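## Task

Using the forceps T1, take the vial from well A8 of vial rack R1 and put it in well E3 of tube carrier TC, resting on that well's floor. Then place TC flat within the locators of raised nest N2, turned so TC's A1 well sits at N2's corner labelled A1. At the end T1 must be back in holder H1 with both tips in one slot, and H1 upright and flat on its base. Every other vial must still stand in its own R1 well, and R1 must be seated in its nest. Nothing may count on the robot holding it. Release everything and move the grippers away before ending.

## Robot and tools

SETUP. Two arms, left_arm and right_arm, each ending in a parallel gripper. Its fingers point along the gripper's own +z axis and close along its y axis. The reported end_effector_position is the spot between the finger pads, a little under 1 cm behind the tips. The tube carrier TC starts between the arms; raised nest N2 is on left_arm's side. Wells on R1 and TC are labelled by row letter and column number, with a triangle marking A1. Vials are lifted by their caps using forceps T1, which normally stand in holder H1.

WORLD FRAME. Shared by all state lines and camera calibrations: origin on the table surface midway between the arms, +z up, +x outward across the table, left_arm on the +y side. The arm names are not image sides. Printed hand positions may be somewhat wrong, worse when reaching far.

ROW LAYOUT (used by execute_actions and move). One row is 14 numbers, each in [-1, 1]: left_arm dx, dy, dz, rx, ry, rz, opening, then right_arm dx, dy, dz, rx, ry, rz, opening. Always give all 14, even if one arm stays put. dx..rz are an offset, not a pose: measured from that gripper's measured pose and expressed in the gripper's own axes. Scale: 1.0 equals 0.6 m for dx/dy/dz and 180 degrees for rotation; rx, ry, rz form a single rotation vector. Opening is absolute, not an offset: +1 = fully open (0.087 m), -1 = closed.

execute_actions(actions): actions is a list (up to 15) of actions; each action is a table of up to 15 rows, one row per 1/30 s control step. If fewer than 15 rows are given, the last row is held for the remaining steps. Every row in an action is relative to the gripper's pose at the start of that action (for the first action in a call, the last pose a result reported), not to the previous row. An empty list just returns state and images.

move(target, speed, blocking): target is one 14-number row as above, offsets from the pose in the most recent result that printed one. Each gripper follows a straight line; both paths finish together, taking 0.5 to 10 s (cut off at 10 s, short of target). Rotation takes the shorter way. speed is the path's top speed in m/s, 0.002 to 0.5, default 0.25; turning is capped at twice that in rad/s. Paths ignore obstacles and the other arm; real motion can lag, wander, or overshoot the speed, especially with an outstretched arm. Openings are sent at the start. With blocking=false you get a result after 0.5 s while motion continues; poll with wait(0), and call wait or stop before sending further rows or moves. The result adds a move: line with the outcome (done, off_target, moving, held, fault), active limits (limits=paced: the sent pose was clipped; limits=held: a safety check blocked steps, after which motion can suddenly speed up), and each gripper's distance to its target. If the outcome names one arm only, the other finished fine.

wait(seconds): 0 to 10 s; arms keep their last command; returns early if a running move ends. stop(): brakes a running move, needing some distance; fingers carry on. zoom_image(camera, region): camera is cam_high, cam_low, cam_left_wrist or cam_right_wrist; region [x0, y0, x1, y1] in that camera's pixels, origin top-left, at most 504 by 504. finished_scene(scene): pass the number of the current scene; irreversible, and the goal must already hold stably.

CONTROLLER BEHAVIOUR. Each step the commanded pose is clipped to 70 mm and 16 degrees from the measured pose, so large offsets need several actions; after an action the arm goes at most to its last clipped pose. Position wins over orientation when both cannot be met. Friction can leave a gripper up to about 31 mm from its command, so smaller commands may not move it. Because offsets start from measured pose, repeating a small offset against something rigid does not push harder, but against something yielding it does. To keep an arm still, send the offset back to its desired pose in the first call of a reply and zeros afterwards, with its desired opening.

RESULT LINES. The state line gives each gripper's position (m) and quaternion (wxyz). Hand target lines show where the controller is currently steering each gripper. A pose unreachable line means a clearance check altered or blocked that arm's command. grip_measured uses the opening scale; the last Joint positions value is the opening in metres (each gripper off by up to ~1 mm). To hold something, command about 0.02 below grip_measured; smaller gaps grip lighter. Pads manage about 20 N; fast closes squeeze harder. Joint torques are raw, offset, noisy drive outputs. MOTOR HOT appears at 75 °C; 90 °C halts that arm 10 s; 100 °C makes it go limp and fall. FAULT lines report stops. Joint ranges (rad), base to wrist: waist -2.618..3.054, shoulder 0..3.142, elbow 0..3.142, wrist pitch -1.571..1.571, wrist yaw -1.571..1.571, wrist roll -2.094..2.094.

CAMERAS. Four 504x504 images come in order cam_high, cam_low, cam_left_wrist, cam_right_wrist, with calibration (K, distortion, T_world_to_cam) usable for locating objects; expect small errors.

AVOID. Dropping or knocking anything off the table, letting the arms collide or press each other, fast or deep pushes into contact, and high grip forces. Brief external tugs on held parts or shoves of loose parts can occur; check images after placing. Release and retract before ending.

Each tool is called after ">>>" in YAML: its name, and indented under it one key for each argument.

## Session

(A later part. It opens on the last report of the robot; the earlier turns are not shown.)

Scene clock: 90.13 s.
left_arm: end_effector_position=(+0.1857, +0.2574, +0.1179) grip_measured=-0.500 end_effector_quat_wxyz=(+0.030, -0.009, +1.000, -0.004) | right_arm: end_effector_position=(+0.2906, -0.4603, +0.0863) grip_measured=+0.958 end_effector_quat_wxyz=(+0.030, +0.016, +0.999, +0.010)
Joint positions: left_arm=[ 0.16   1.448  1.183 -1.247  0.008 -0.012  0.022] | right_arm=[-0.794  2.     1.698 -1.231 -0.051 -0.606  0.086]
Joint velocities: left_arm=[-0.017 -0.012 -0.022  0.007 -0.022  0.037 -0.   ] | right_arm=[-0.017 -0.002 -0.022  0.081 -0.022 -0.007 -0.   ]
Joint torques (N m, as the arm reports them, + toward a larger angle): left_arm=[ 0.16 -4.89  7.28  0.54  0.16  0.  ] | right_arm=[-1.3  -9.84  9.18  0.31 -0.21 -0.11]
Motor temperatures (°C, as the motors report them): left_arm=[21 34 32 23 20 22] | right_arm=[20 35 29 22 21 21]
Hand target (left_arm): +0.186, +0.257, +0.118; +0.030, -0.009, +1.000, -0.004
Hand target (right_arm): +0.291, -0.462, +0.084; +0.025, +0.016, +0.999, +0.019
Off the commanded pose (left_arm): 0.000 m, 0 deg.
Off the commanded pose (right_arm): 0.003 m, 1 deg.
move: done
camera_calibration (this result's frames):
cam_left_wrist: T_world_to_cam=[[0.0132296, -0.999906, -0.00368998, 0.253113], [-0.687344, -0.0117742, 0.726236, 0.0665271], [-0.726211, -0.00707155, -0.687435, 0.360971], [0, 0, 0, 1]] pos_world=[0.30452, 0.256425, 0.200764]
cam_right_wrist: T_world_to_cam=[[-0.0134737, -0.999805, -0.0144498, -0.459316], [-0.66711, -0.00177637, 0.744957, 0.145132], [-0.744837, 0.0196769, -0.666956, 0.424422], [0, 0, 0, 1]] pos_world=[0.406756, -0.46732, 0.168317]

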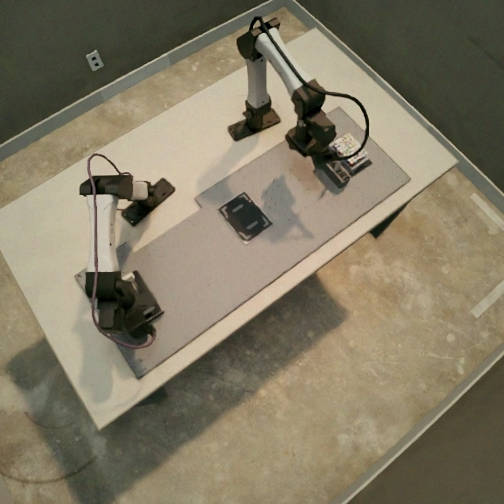

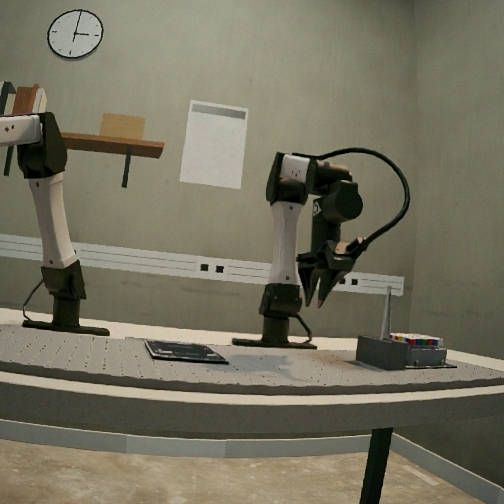

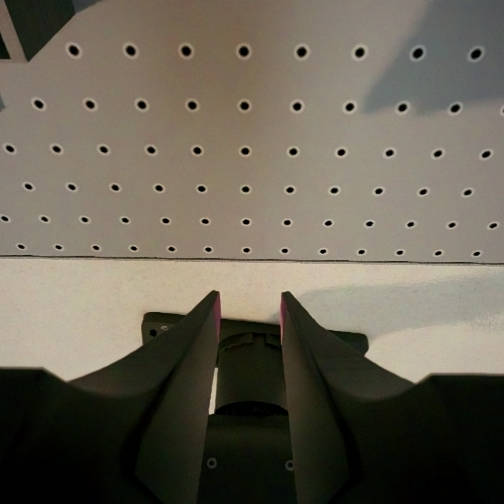

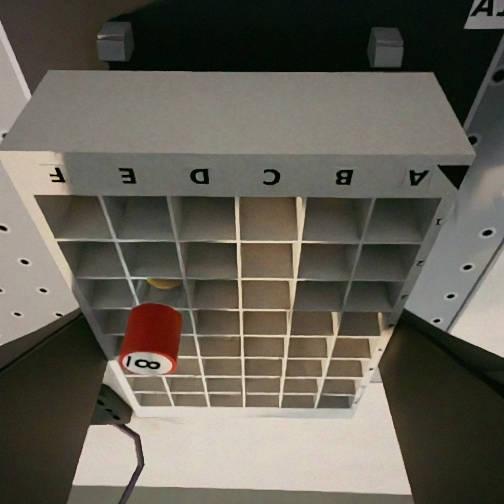

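Centre off 10 px → −3 mm y.

>>> move:
  target: [0,0,0,0,0,0,-0.5,0,-0.008,0.0,0,0,0.006,0.86]
  speed: 0.01

>>> move:
  target: [0,0,0,0,0,0,-0.5,0,0,0.035,0,0,0,0.86]
  speed: 0.01

Scene clock: 91.87 s.
left_arm: end_effector_position=(+0.1857, +0.2574, +0.1179) grip_measured=-0.500 end_effector_quat_wxyz=(+0.030, -0.009, +1.000, -0.004) | right_arm: end_effector_position=(+0.2894, -0.4616, +0.0863) grip_measured=+0.958 end_effector_quat_wxyz=(+0.030, +0.019, +0.999, +0.010)
Joint positions: left_arm=[ 0.16   1.448  1.183 -1.247  0.008 -0.012  0.022] | right_arm=[-0.799  2.     1.698 -1.231 -0.051 -0.606  0.086]
Joint velocities: left_arm=[ 0.012  0.002 -0.007 -0.007 -0.022 -0.037 -0.   ] | right_arm=[ 0.012 -0.002 -0.007 -0.037 -0.037 -0.066 -0.001]
Joint torques (N m, as the arm reports them, + toward a larger angle): left_arm=[ 0.1  -4.98  7.2   0.56  0.18  0.05] | right_arm=[ -1.25 -11.11   8.17   0.46  -0.12   0.  ]
Motor temperatures (°C, as the motors report them): left_arm=[21 34 32 23 20 22] | right_arm=[20 35 29 22 21 21]
Hand target (left_arm): +0.186, +0.257, +0.118; +0.030, -0.009, +1.000, -0.004
Hand target (right_arm): +0.290, -0.465, +0.086; +0.030, +0.026, +0.999, +0.010
Off the commanded pose (left_arm): 0.000 m, 0 deg.
Off the commanded pose (right_arm): 0.004 m, 1 deg.
move: done
camera_calibration (this result's frames):
cam_left_wrist: T_world_to_cam=[[0.0132296, -0.999906, -0.00368998, 0.253113], [-0.687344, -0.0117742, 0.726236, 0.0665271], [-0.726211, -0.00707155, -0.687435, 0.360971], [0, 0, 0, 1]] pos_world=[0.30452, 0.256425, 0.200764]
cam_right_wrist: T_world_to_cam=[[-0.0184014, -0.999714, -0.015268, -0.459124], [-0.66723, 0.000905814, 0.744851, 0.145612], [-0.744624, 0.0238936, -0.667056, 0.425446], [0, 0, 0, 1]] pos_world=[0.405506, -0.46929, 0.168327]

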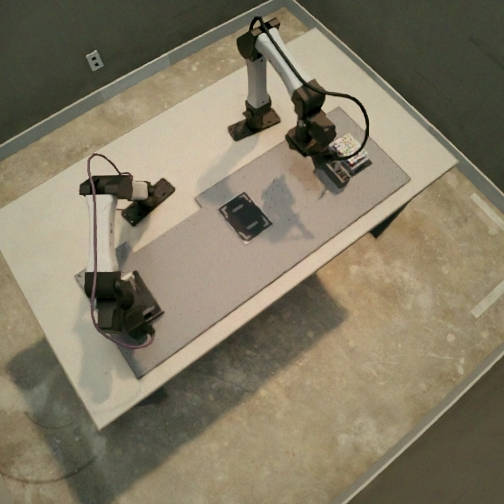

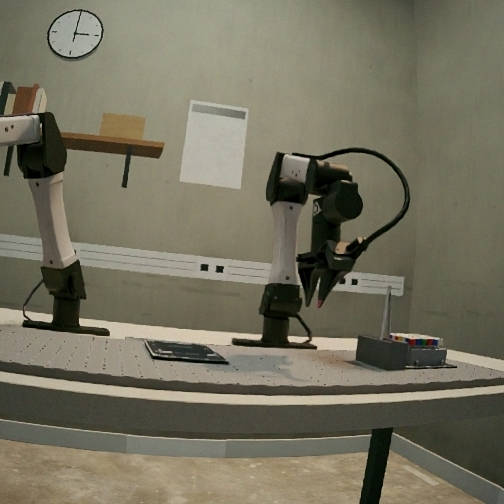

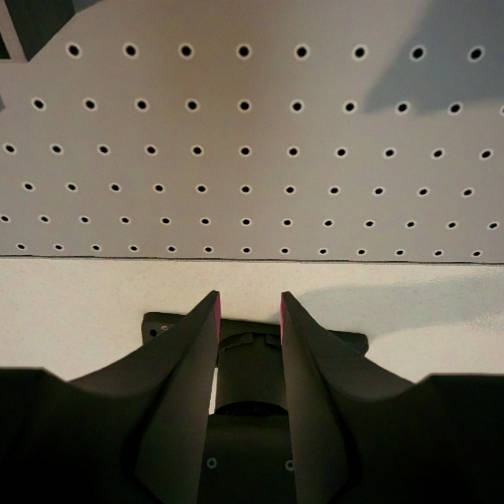

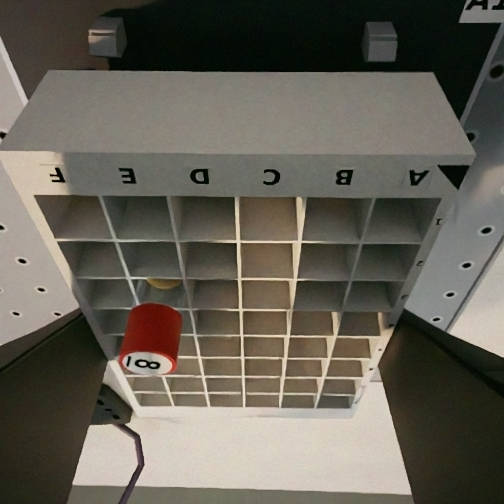

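Scene clock: 94.20 s.
left_arm: end_effector_position=(+0.1857, +0.2574, +0.1179) grip_measured=-0.500 end_effector_quat_wxyz=(+0.030, -0.009, +1.000, -0.004) | right_arm: end_effector_position=(+0.2929, -0.4645, +0.0825) grip_measured=+0.958 end_effector_quat_wxyz=(+0.040, +0.019, +0.999, +0.001)
Joint positions: left_arm=[ 0.16   1.448  1.183 -1.247  0.008 -0.012  0.022] | right_arm=[-0.799  1.994  1.676 -1.189 -0.049 -0.605  0.086]
Joint velocities: left_arm=[-0.007  0.002  0.002 -0.007 -0.007  0.007 -0.001] | right_arm=[ 0.002 -0.007 -0.012 -0.037 -0.037 -0.037 -0.001]
Joint torques (N m, as the arm reports them, + toward a larger angle): left_arm=[ 0.1  -4.98  7.24  0.55  0.18  0.01] | right_arm=[ -0.49 -10.67   3.36   0.83  -0.13  -0.02]
Motor temperatures (°C, as the motors report them): left_arm=[21 34 32 23 20 22] | right_arm=[20 36 29 22 21 21]
Hand target (left_arm): +0.186, +0.257, +0.118; +0.030, -0.009, +1.000, -0.004
Hand target (right_arm): +0.290, -0.461, +0.066; +0.030, +0.019, +0.999, +0.010
Off the commanded pose (left_arm): 0.000 m, 0 deg.
Off the commanded pose (right_arm): 0.018 m, 1 deg.
move: off_target (right_arm)
camera_calibration (this result's frames):
cam_left_wrist: T_world_to_cam=[[0.0132296, -0.999906, -0.00368998, 0.253113], [-0.687344, -0.0117742, 0.726236, 0.0665271], [-0.726211, -0.00707155, -0.687435, 0.360971], [0, 0, 0, 1]] pos_world=[0.30452, 0.256425, 0.200764]
cam_right_wrist: T_world_to_cam=[[-0.0187877, -0.999821, 0.00200307, -0.463356], [-0.681351, 0.0142695, 0.731818, 0.162247], [-0.731716, 0.0123844, -0.681497, 0.417702], [0, 0, 0, 1]] pos_world=[0.407481, -0.470761, 0.166856]

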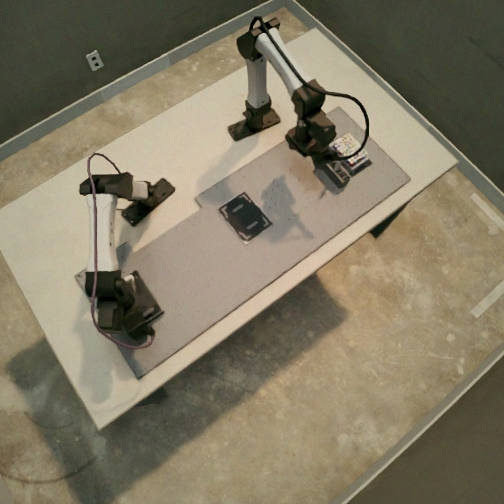

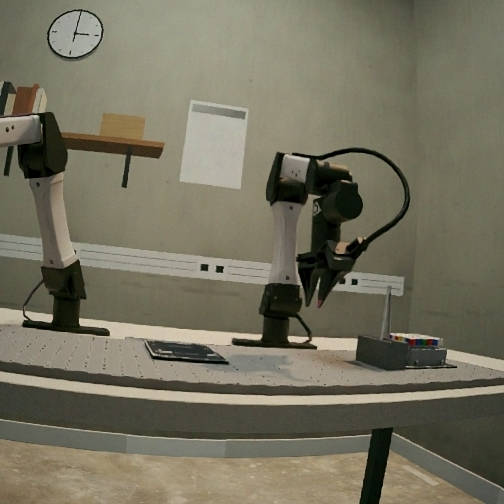

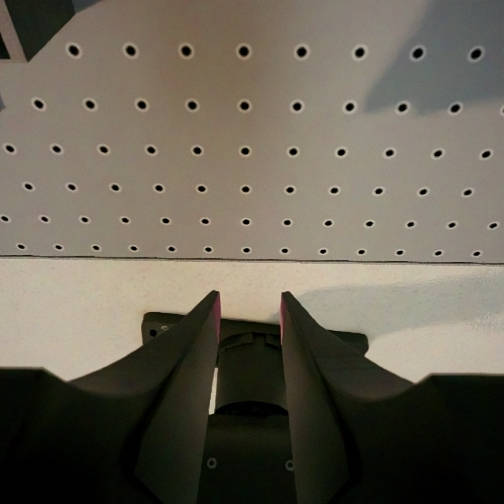

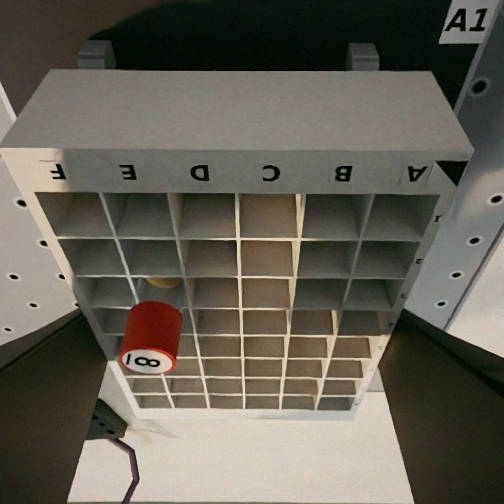

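>>> move:
  target: [0,0,0,0,0,0,-0.5,0.004,0.006,0.02,-0.012,0.012,0,0.86]
  speed: 0.01

Scene clock: 97.37 s.
left_arm: end_effector_position=(+0.1857, +0.2574, +0.1179) grip_measured=-0.500 end_effector_quat_wxyz=(+0.030, -0.009, +1.000, -0.004) | right_arm: end_effector_position=(+0.2928, -0.4644, +0.0829) grip_measured=+0.958 end_effector_quat_wxyz=(+0.040, +0.019, +0.999, +0.001)
Joint positions: left_arm=[ 0.16   1.448  1.183 -1.247  0.008 -0.012  0.022] | right_arm=[-0.799  1.992  1.675 -1.19  -0.048 -0.605  0.086]
Joint velocities: left_arm=[ 0.007  0.022 -0.017 -0.081  0.007 -0.037 -0.   ] | right_arm=[ 0.002  0.012 -0.007  0.022 -0.022 -0.037 -0.   ]
Joint torques (N m, as the arm reports them, + toward a larger angle): left_arm=[ 0.01 -4.93  7.16  0.56  0.18  0.04] | right_arm=[-0.44 -8.37  7.75  0.4  -0.22 -0.05]
Motor temperatures (°C, as the motors report them): left_arm=[21 33 32 23 20 22] | right_arm=[20 36 29 22 21 21]
Hand target (left_arm): +0.186, +0.257, +0.118; +0.030, -0.009, +1.000, -0.004
Hand target (right_arm): +0.291, -0.461, +0.071; +0.022, +0.018, +0.999, +0.020
Off the commanded pose (left_arm): 0.000 m, 0 deg.
Off the commanded pose (right_arm): 0.013 m, 3 deg.
move: off_target (right_arm)
camera_calibration (this result's frames):
cam_left_wrist: T_world_to_cam=[[0.0132296, -0.999906, -0.00368998, 0.253113], [-0.687344, -0.0117742, 0.726236, 0.0665271], [-0.726211, -0.00707155, -0.687435, 0.360971], [0, 0, 0, 1]] pos_world=[0.30452, 0.256425, 0.200764]
cam_right_wrist: T_world_to_cam=[[-0.018813, -0.999819, 0.00275819, -0.463376], [-0.68163, 0.0148439, 0.731547, 0.162181], [-0.731456, 0.0118825, -0.681786, 0.4176], [0, 0, 0, 1]] pos_world=[0.407285, -0.470662, 0.167349]

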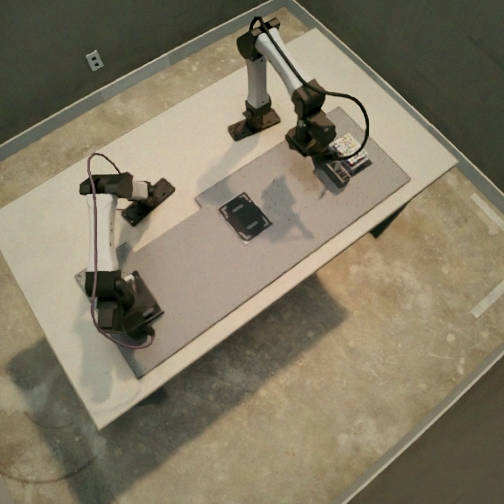

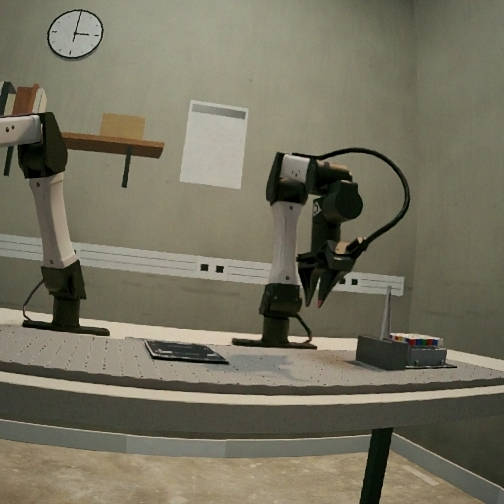

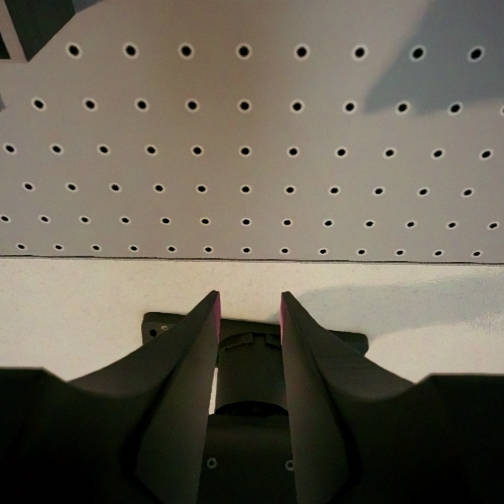

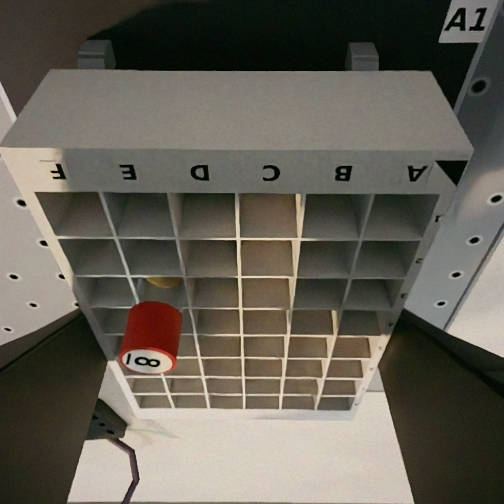

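>>> move:
  target: [0,0,0,0,0,0,-0.5,0.008,0.012,-0.025,-0.008,0.006,0,0.86]
  speed: 0.02

>>> move:
  target: [0,0,0,0,0,0,-0.5,0,0,0.045,0,0,0,0.86]
  speed: 0.01

Scene clock: 99.30 s.
left_arm: end_effector_position=(+0.1857, +0.2574, +0.1179) grip_measured=-0.500 end_effector_quat_wxyz=(+0.030, -0.009, +1.000, -0.004) | right_arm: end_effector_position=(+0.2864, -0.4594, +0.0892) grip_measured=+0.958 end_effector_quat_wxyz=(+0.027, +0.019, +0.999, +0.011)
Joint positions: left_arm=[ 0.16   1.448  1.183 -1.247  0.008 -0.012  0.022] | right_arm=[-0.799  1.992  1.697 -1.245 -0.049 -0.605  0.086]
Joint velocities: left_arm=[-0.022 -0.027  0.002  0.007 -0.066 -0.037  0.   ] | right_arm=[ 0.007  0.007 -0.012 -0.007  0.007  0.051 -0.   ]
Joint torques (N m, as the arm reports them, + toward a larger angle): left_arm=[-0.08 -4.98  7.09  0.57  0.19  0.02] | right_arm=[ -0.41 -12.92   8.56   0.32  -0.17  -0.06]
Motor temperatures (°C, as the motors report them): left_arm=[21 33 32 23 20 22] | right_arm=[20 36 29 22 21 21]
Hand target (left_arm): +0.186, +0.257, +0.118; +0.030, -0.009, +1.000, -0.004
Hand target (right_arm): +0.287, -0.457, +0.097; +0.031, +0.018, +0.999, +0.013
Off the commanded pose (left_arm): 0.000 m, 0 deg.
Off the commanded pose (right_arm): 0.009 m, 1 deg.
move: done
camera_calibration (this result's frames):
cam_left_wrist: T_world_to_cam=[[0.0132296, -0.999906, -0.00368998, 0.253113], [-0.687344, -0.0117742, 0.726236, 0.0665271], [-0.726211, -0.00707155, -0.687435, 0.360971], [0, 0, 0, 1]] pos_world=[0.30452, 0.256425, 0.200764]
cam_right_wrist: T_world_to_cam=[[-0.0189557, -0.999662, -0.0178079, -0.45655], [-0.662256, -0.000789816, 0.749277, 0.138857], [-0.749038, 0.0259964, -0.662017, 0.426951], [0, 0, 0, 1]] pos_world=[0.403107, -0.467385, 0.170476]

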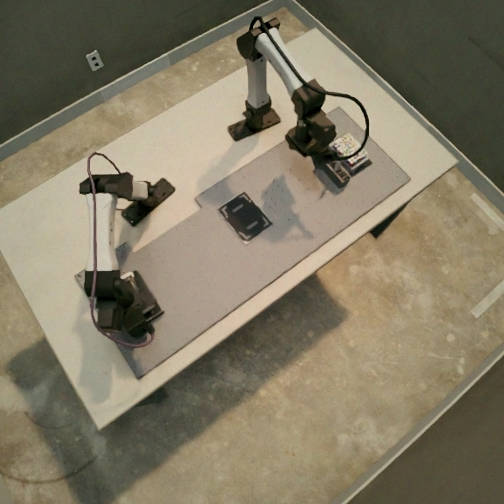

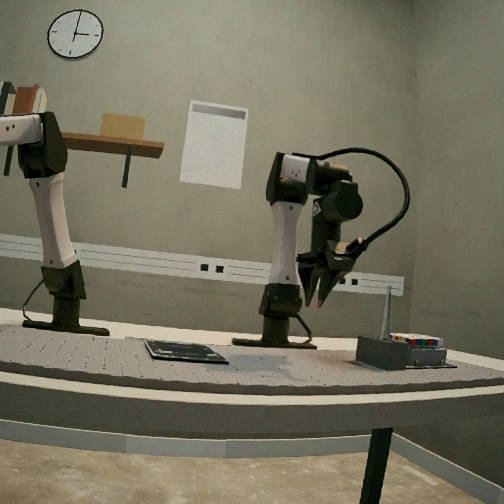

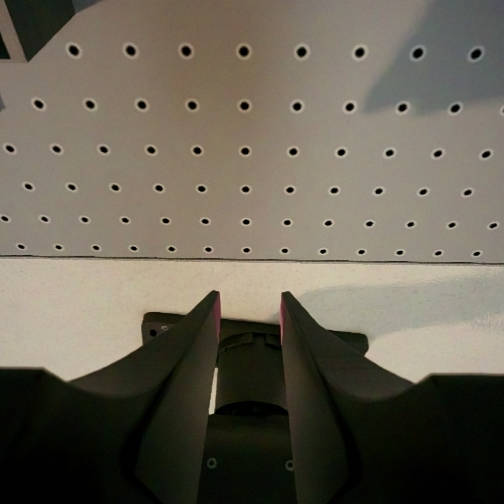

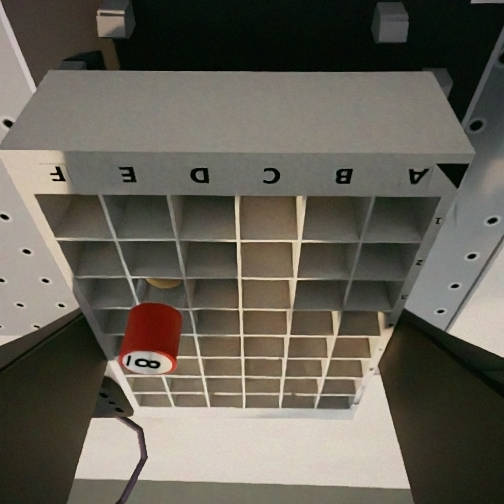

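Scene clock: 102.23 s.
left_arm: end_effector_position=(+0.1857, +0.2574, +0.1179) grip_measured=-0.500 end_effector_quat_wxyz=(+0.030, -0.009, +1.000, -0.004) | right_arm: end_effector_position=(+0.2895, -0.4617, +0.0738) grip_measured=+0.958 end_effector_quat_wxyz=(+0.035, +0.019, +0.999, +0.005)
Joint positions: left_arm=[ 0.16   1.448  1.183 -1.247  0.008 -0.012  0.022] | right_arm=[-0.799  1.992  1.638 -1.166 -0.049 -0.605  0.086]
Joint velocities: left_arm=[ 0.002 -0.017  0.017 -0.007  0.066 -0.007  0.001] | right_arm=[ 0.007 -0.007 -0.007  0.007 -0.066  0.007  0.001]
Joint torques (N m, as the arm reports them, + toward a larger angle): left_arm=[ 0.04 -4.97  7.3   0.56  0.19  0.04] | right_arm=[ -0.31 -10.82   4.58   0.7   -0.15  -0.06]
Motor temperatures (°C, as the motors report them): left_arm=[21 33 33 23 20 22] | right_arm=[20 37 29 22 21 21]
Hand target (left_arm): +0.186, +0.257, +0.118; +0.030, -0.009, +1.000, -0.004
Hand target (right_arm): +0.287, -0.459, +0.063; +0.027, +0.019, +0.999, +0.011
Off the commanded pose (left_arm): 0.000 m, 0 deg.
Off the commanded pose (right_arm): 0.012 m, 1 deg.
move: off_target (right_arm)
camera_calibration (this result's frames):
cam_left_wrist: T_world_to_cam=[[0.0132296, -0.999906, -0.00368998, 0.253113], [-0.687344, -0.0117742, 0.726236, 0.0665271], [-0.726211, -0.00707155, -0.687435, 0.360971], [0, 0, 0, 1]] pos_world=[0.30452, 0.256425, 0.200764]
cam_right_wrist: T_world_to_cam=[[-0.0187633, -0.999806, -0.0059803, -0.460057], [-0.674285, 0.00823742, 0.738425, 0.160901], [-0.738233, 0.0178877, -0.674309, 0.413114], [0, 0, 0, 1]] pos_world=[0.404835, -0.468682, 0.157002]

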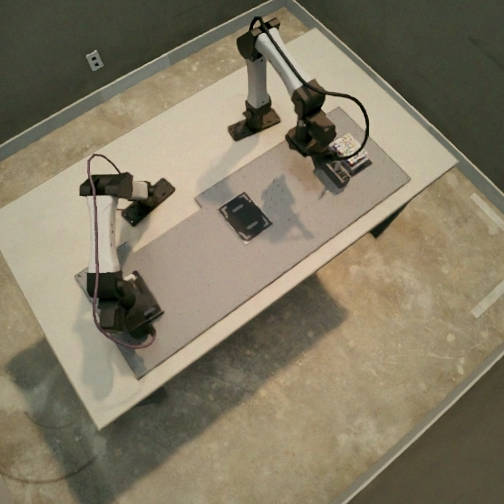

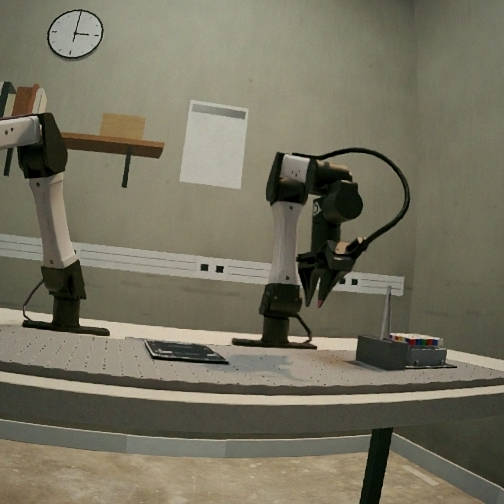

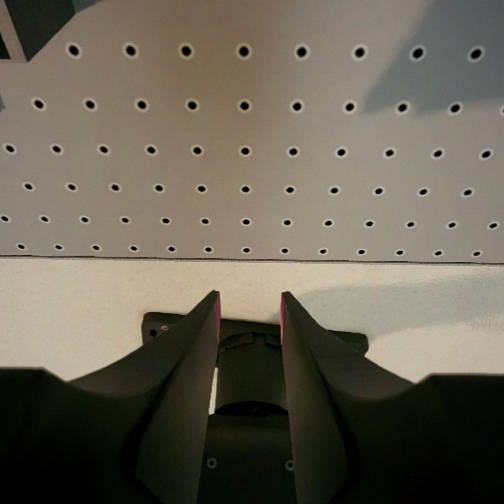

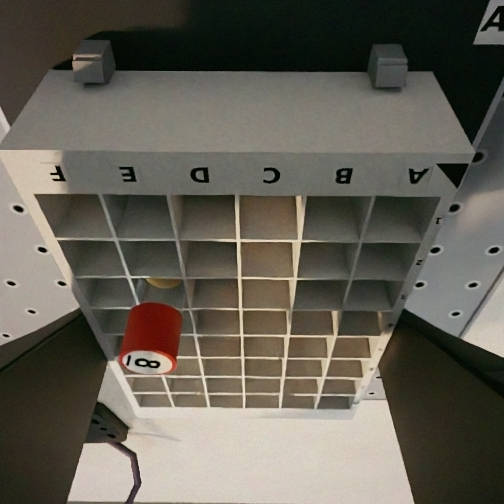

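>>> move:
  target: [0,0,0,0,0,0,-0.5,0,0,0,0,0,0,1]

>>> move:
  target: [0,0,0,0,0,0,-0.5,0.006,0.004,-0.17,0,0,0,1]
  speed: 0.03

Scene clock: 103.30 s.
left_arm: end_effector_position=(+0.1857, +0.2574, +0.1179) grip_measured=-0.500 end_effector_quat_wxyz=(+0.030, -0.009, +1.000, -0.004) | right_arm: end_effector_position=(+0.2895, -0.4617, +0.0738) grip_measured=+1.000 end_effector_quat_wxyz=(+0.035, +0.019, +0.999, +0.005)
Joint positions: left_arm=[ 0.16   1.448  1.183 -1.247  0.008 -0.012  0.022] | right_arm=[-0.799  1.992  1.638 -1.166 -0.049 -0.605  0.087]
Joint velocities: left_arm=[ 0.012 -0.027 -0.007  0.081  0.007 -0.066  0.001] | right_arm=[-0.012  0.007 -0.017 -0.022  0.022 -0.007  0.   ]
Joint torques (N m, as the arm reports them, + toward a larger angle): left_arm=[ 0.11 -5.02  7.34  0.58  0.18  0.01] | right_arm=[ -0.59 -12.2    6.95   0.54  -0.12  -0.06]
Motor temperatures (°C, as the motors report them): left_arm=[21 33 33 23 20 22] | right_arm=[20 37 29 21 21 21]
Hand target (left_arm): +0.186, +0.257, +0.118; +0.030, -0.009, +1.000, -0.004
Hand target (right_arm): +0.289, -0.462, +0.074; +0.035, +0.019, +0.999, +0.005
Off the commanded pose (left_arm): 0.000 m, 0 deg.
Off the commanded pose (right_arm): 0.000 m, 0 deg.
move: done
camera_calibration (this result's frames):
cam_left_wrist: T_world_to_cam=[[0.0132296, -0.999906, -0.00368998, 0.253113], [-0.687344, -0.0117742, 0.726236, 0.0665271], [-0.726211, -0.00707155, -0.687435, 0.360971], [0, 0, 0, 1]] pos_world=[0.30452, 0.256425, 0.200764]
cam_right_wrist: T_world_to_cam=[[-0.0187633, -0.999806, -0.0059803, -0.460057], [-0.674285, 0.00823742, 0.738425, 0.160901], [-0.738233, 0.0178877, -0.674309, 0.413114], [0, 0, 0, 1]] pos_world=[0.404835, -0.468682, 0.157002]

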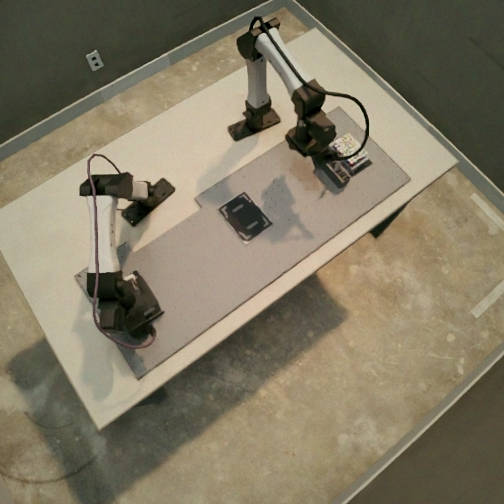

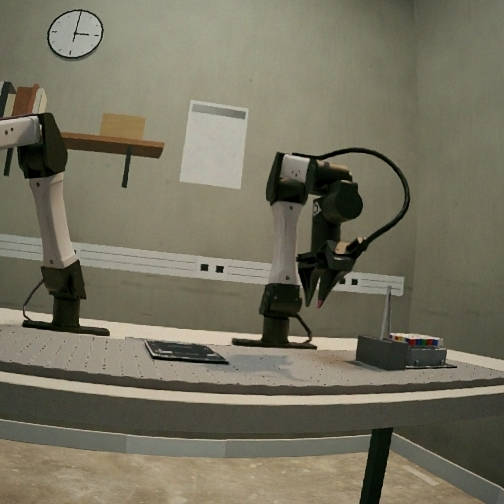

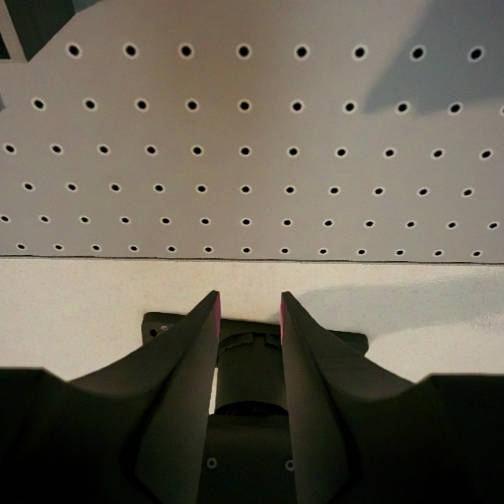

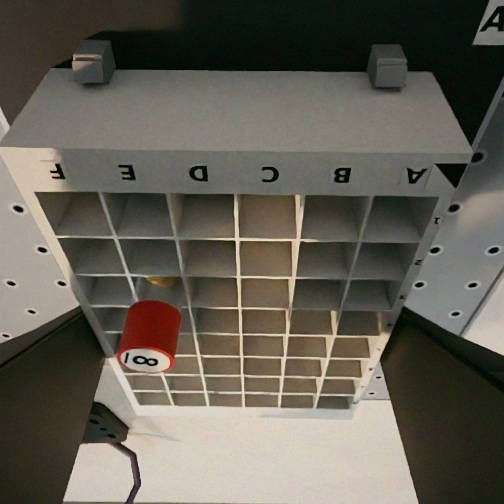

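Scene clock: 107.07 s.
left_arm: end_effector_position=(+0.1857, +0.2574, +0.1179) grip_measured=-0.500 end_effector_quat_wxyz=(+0.030, -0.009, +1.000, -0.004) | right_arm: end_effector_position=(+0.2830, -0.4586, +0.1700) grip_measured=+1.000 end_effector_quat_wxyz=(+0.036, +0.019, +0.999, +0.005)
Joint positions: left_arm=[ 0.16   1.448  1.183 -1.247  0.008 -0.012  0.022] | right_arm=[-0.802  1.992  2.023 -1.549 -0.049 -0.607  0.087]
Joint velocities: left_arm=[ 0.012 -0.007  0.002  0.007  0.037  0.051 -0.001] | right_arm=[ 0.002 -0.007 -0.012 -0.066 -0.037  0.007  0.   ]
Joint torques (N m, as the arm reports them, + toward a larger angle): left_arm=[ 0.1  -4.99  7.19  0.57  0.17  0.02] | right_arm=[ -0.96 -12.21   7.82   0.41  -0.13  -0.11]
Motor temperatures (°C, as the motors report them): left_arm=[21 33 33 23 20 22] | right_arm=[20 38 29 21 21 21]
Hand target (left_arm): +0.186, +0.257, +0.118; +0.030, -0.009, +1.000, -0.004
Hand target (right_arm): +0.280, -0.459, +0.175; +0.036, +0.019, +0.999, +0.004
Off the commanded pose (left_arm): 0.000 m, 0 deg.
Off the commanded pose (right_arm): 0.007 m, 0 deg.
joint sent to its limit (right arm) — the command would take joint 4 (wrist pitch) past its lower limit, so that joint was sent only as far as its limit.
move: done
camera_calibration (this result's frames):
cam_left_wrist: T_world_to_cam=[[0.0132296, -0.999906, -0.00368998, 0.253113], [-0.687344, -0.0117742, 0.726236, 0.0665271], [-0.726211, -0.00707155, -0.687435, 0.360971], [0, 0, 0, 1]] pos_world=[0.30452, 0.256425, 0.200764]
cam_right_wrist: T_world_to_cam=[[-0.0199061, -0.999791, -0.00467292, -0.456396], [-0.675415, 0.0100013, 0.73737, 0.086793], [-0.737169, 0.0178343, -0.675473, 0.472963], [0, 0, 0, 1]] pos_world=[0.39819, -0.465603, 0.253343]

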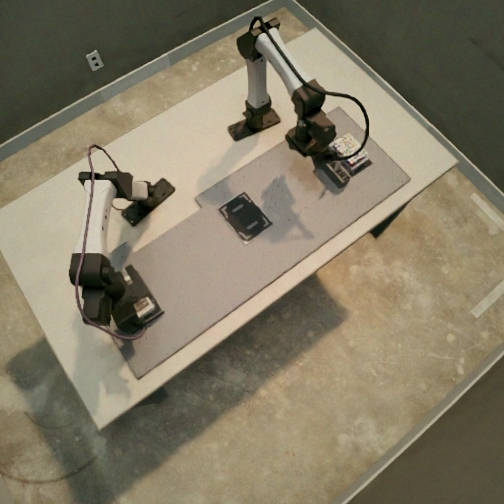

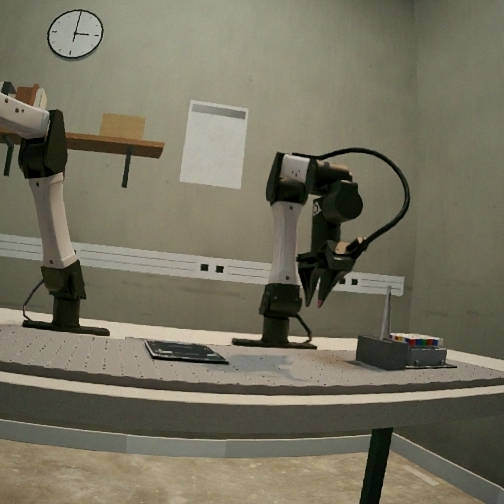

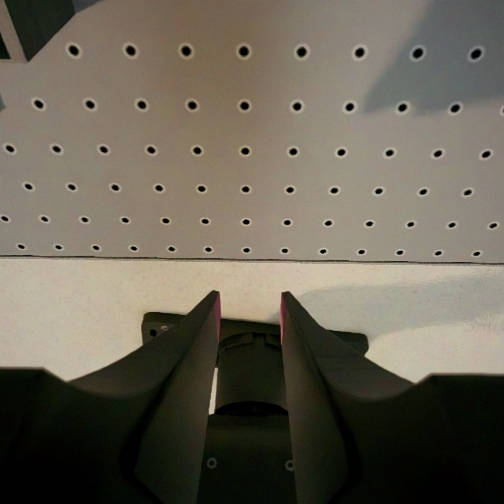

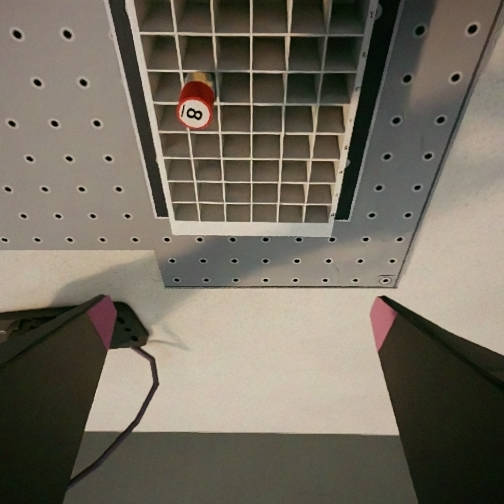

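>>> finished_scene:
  scene: 2

The scene is finished: the task was done.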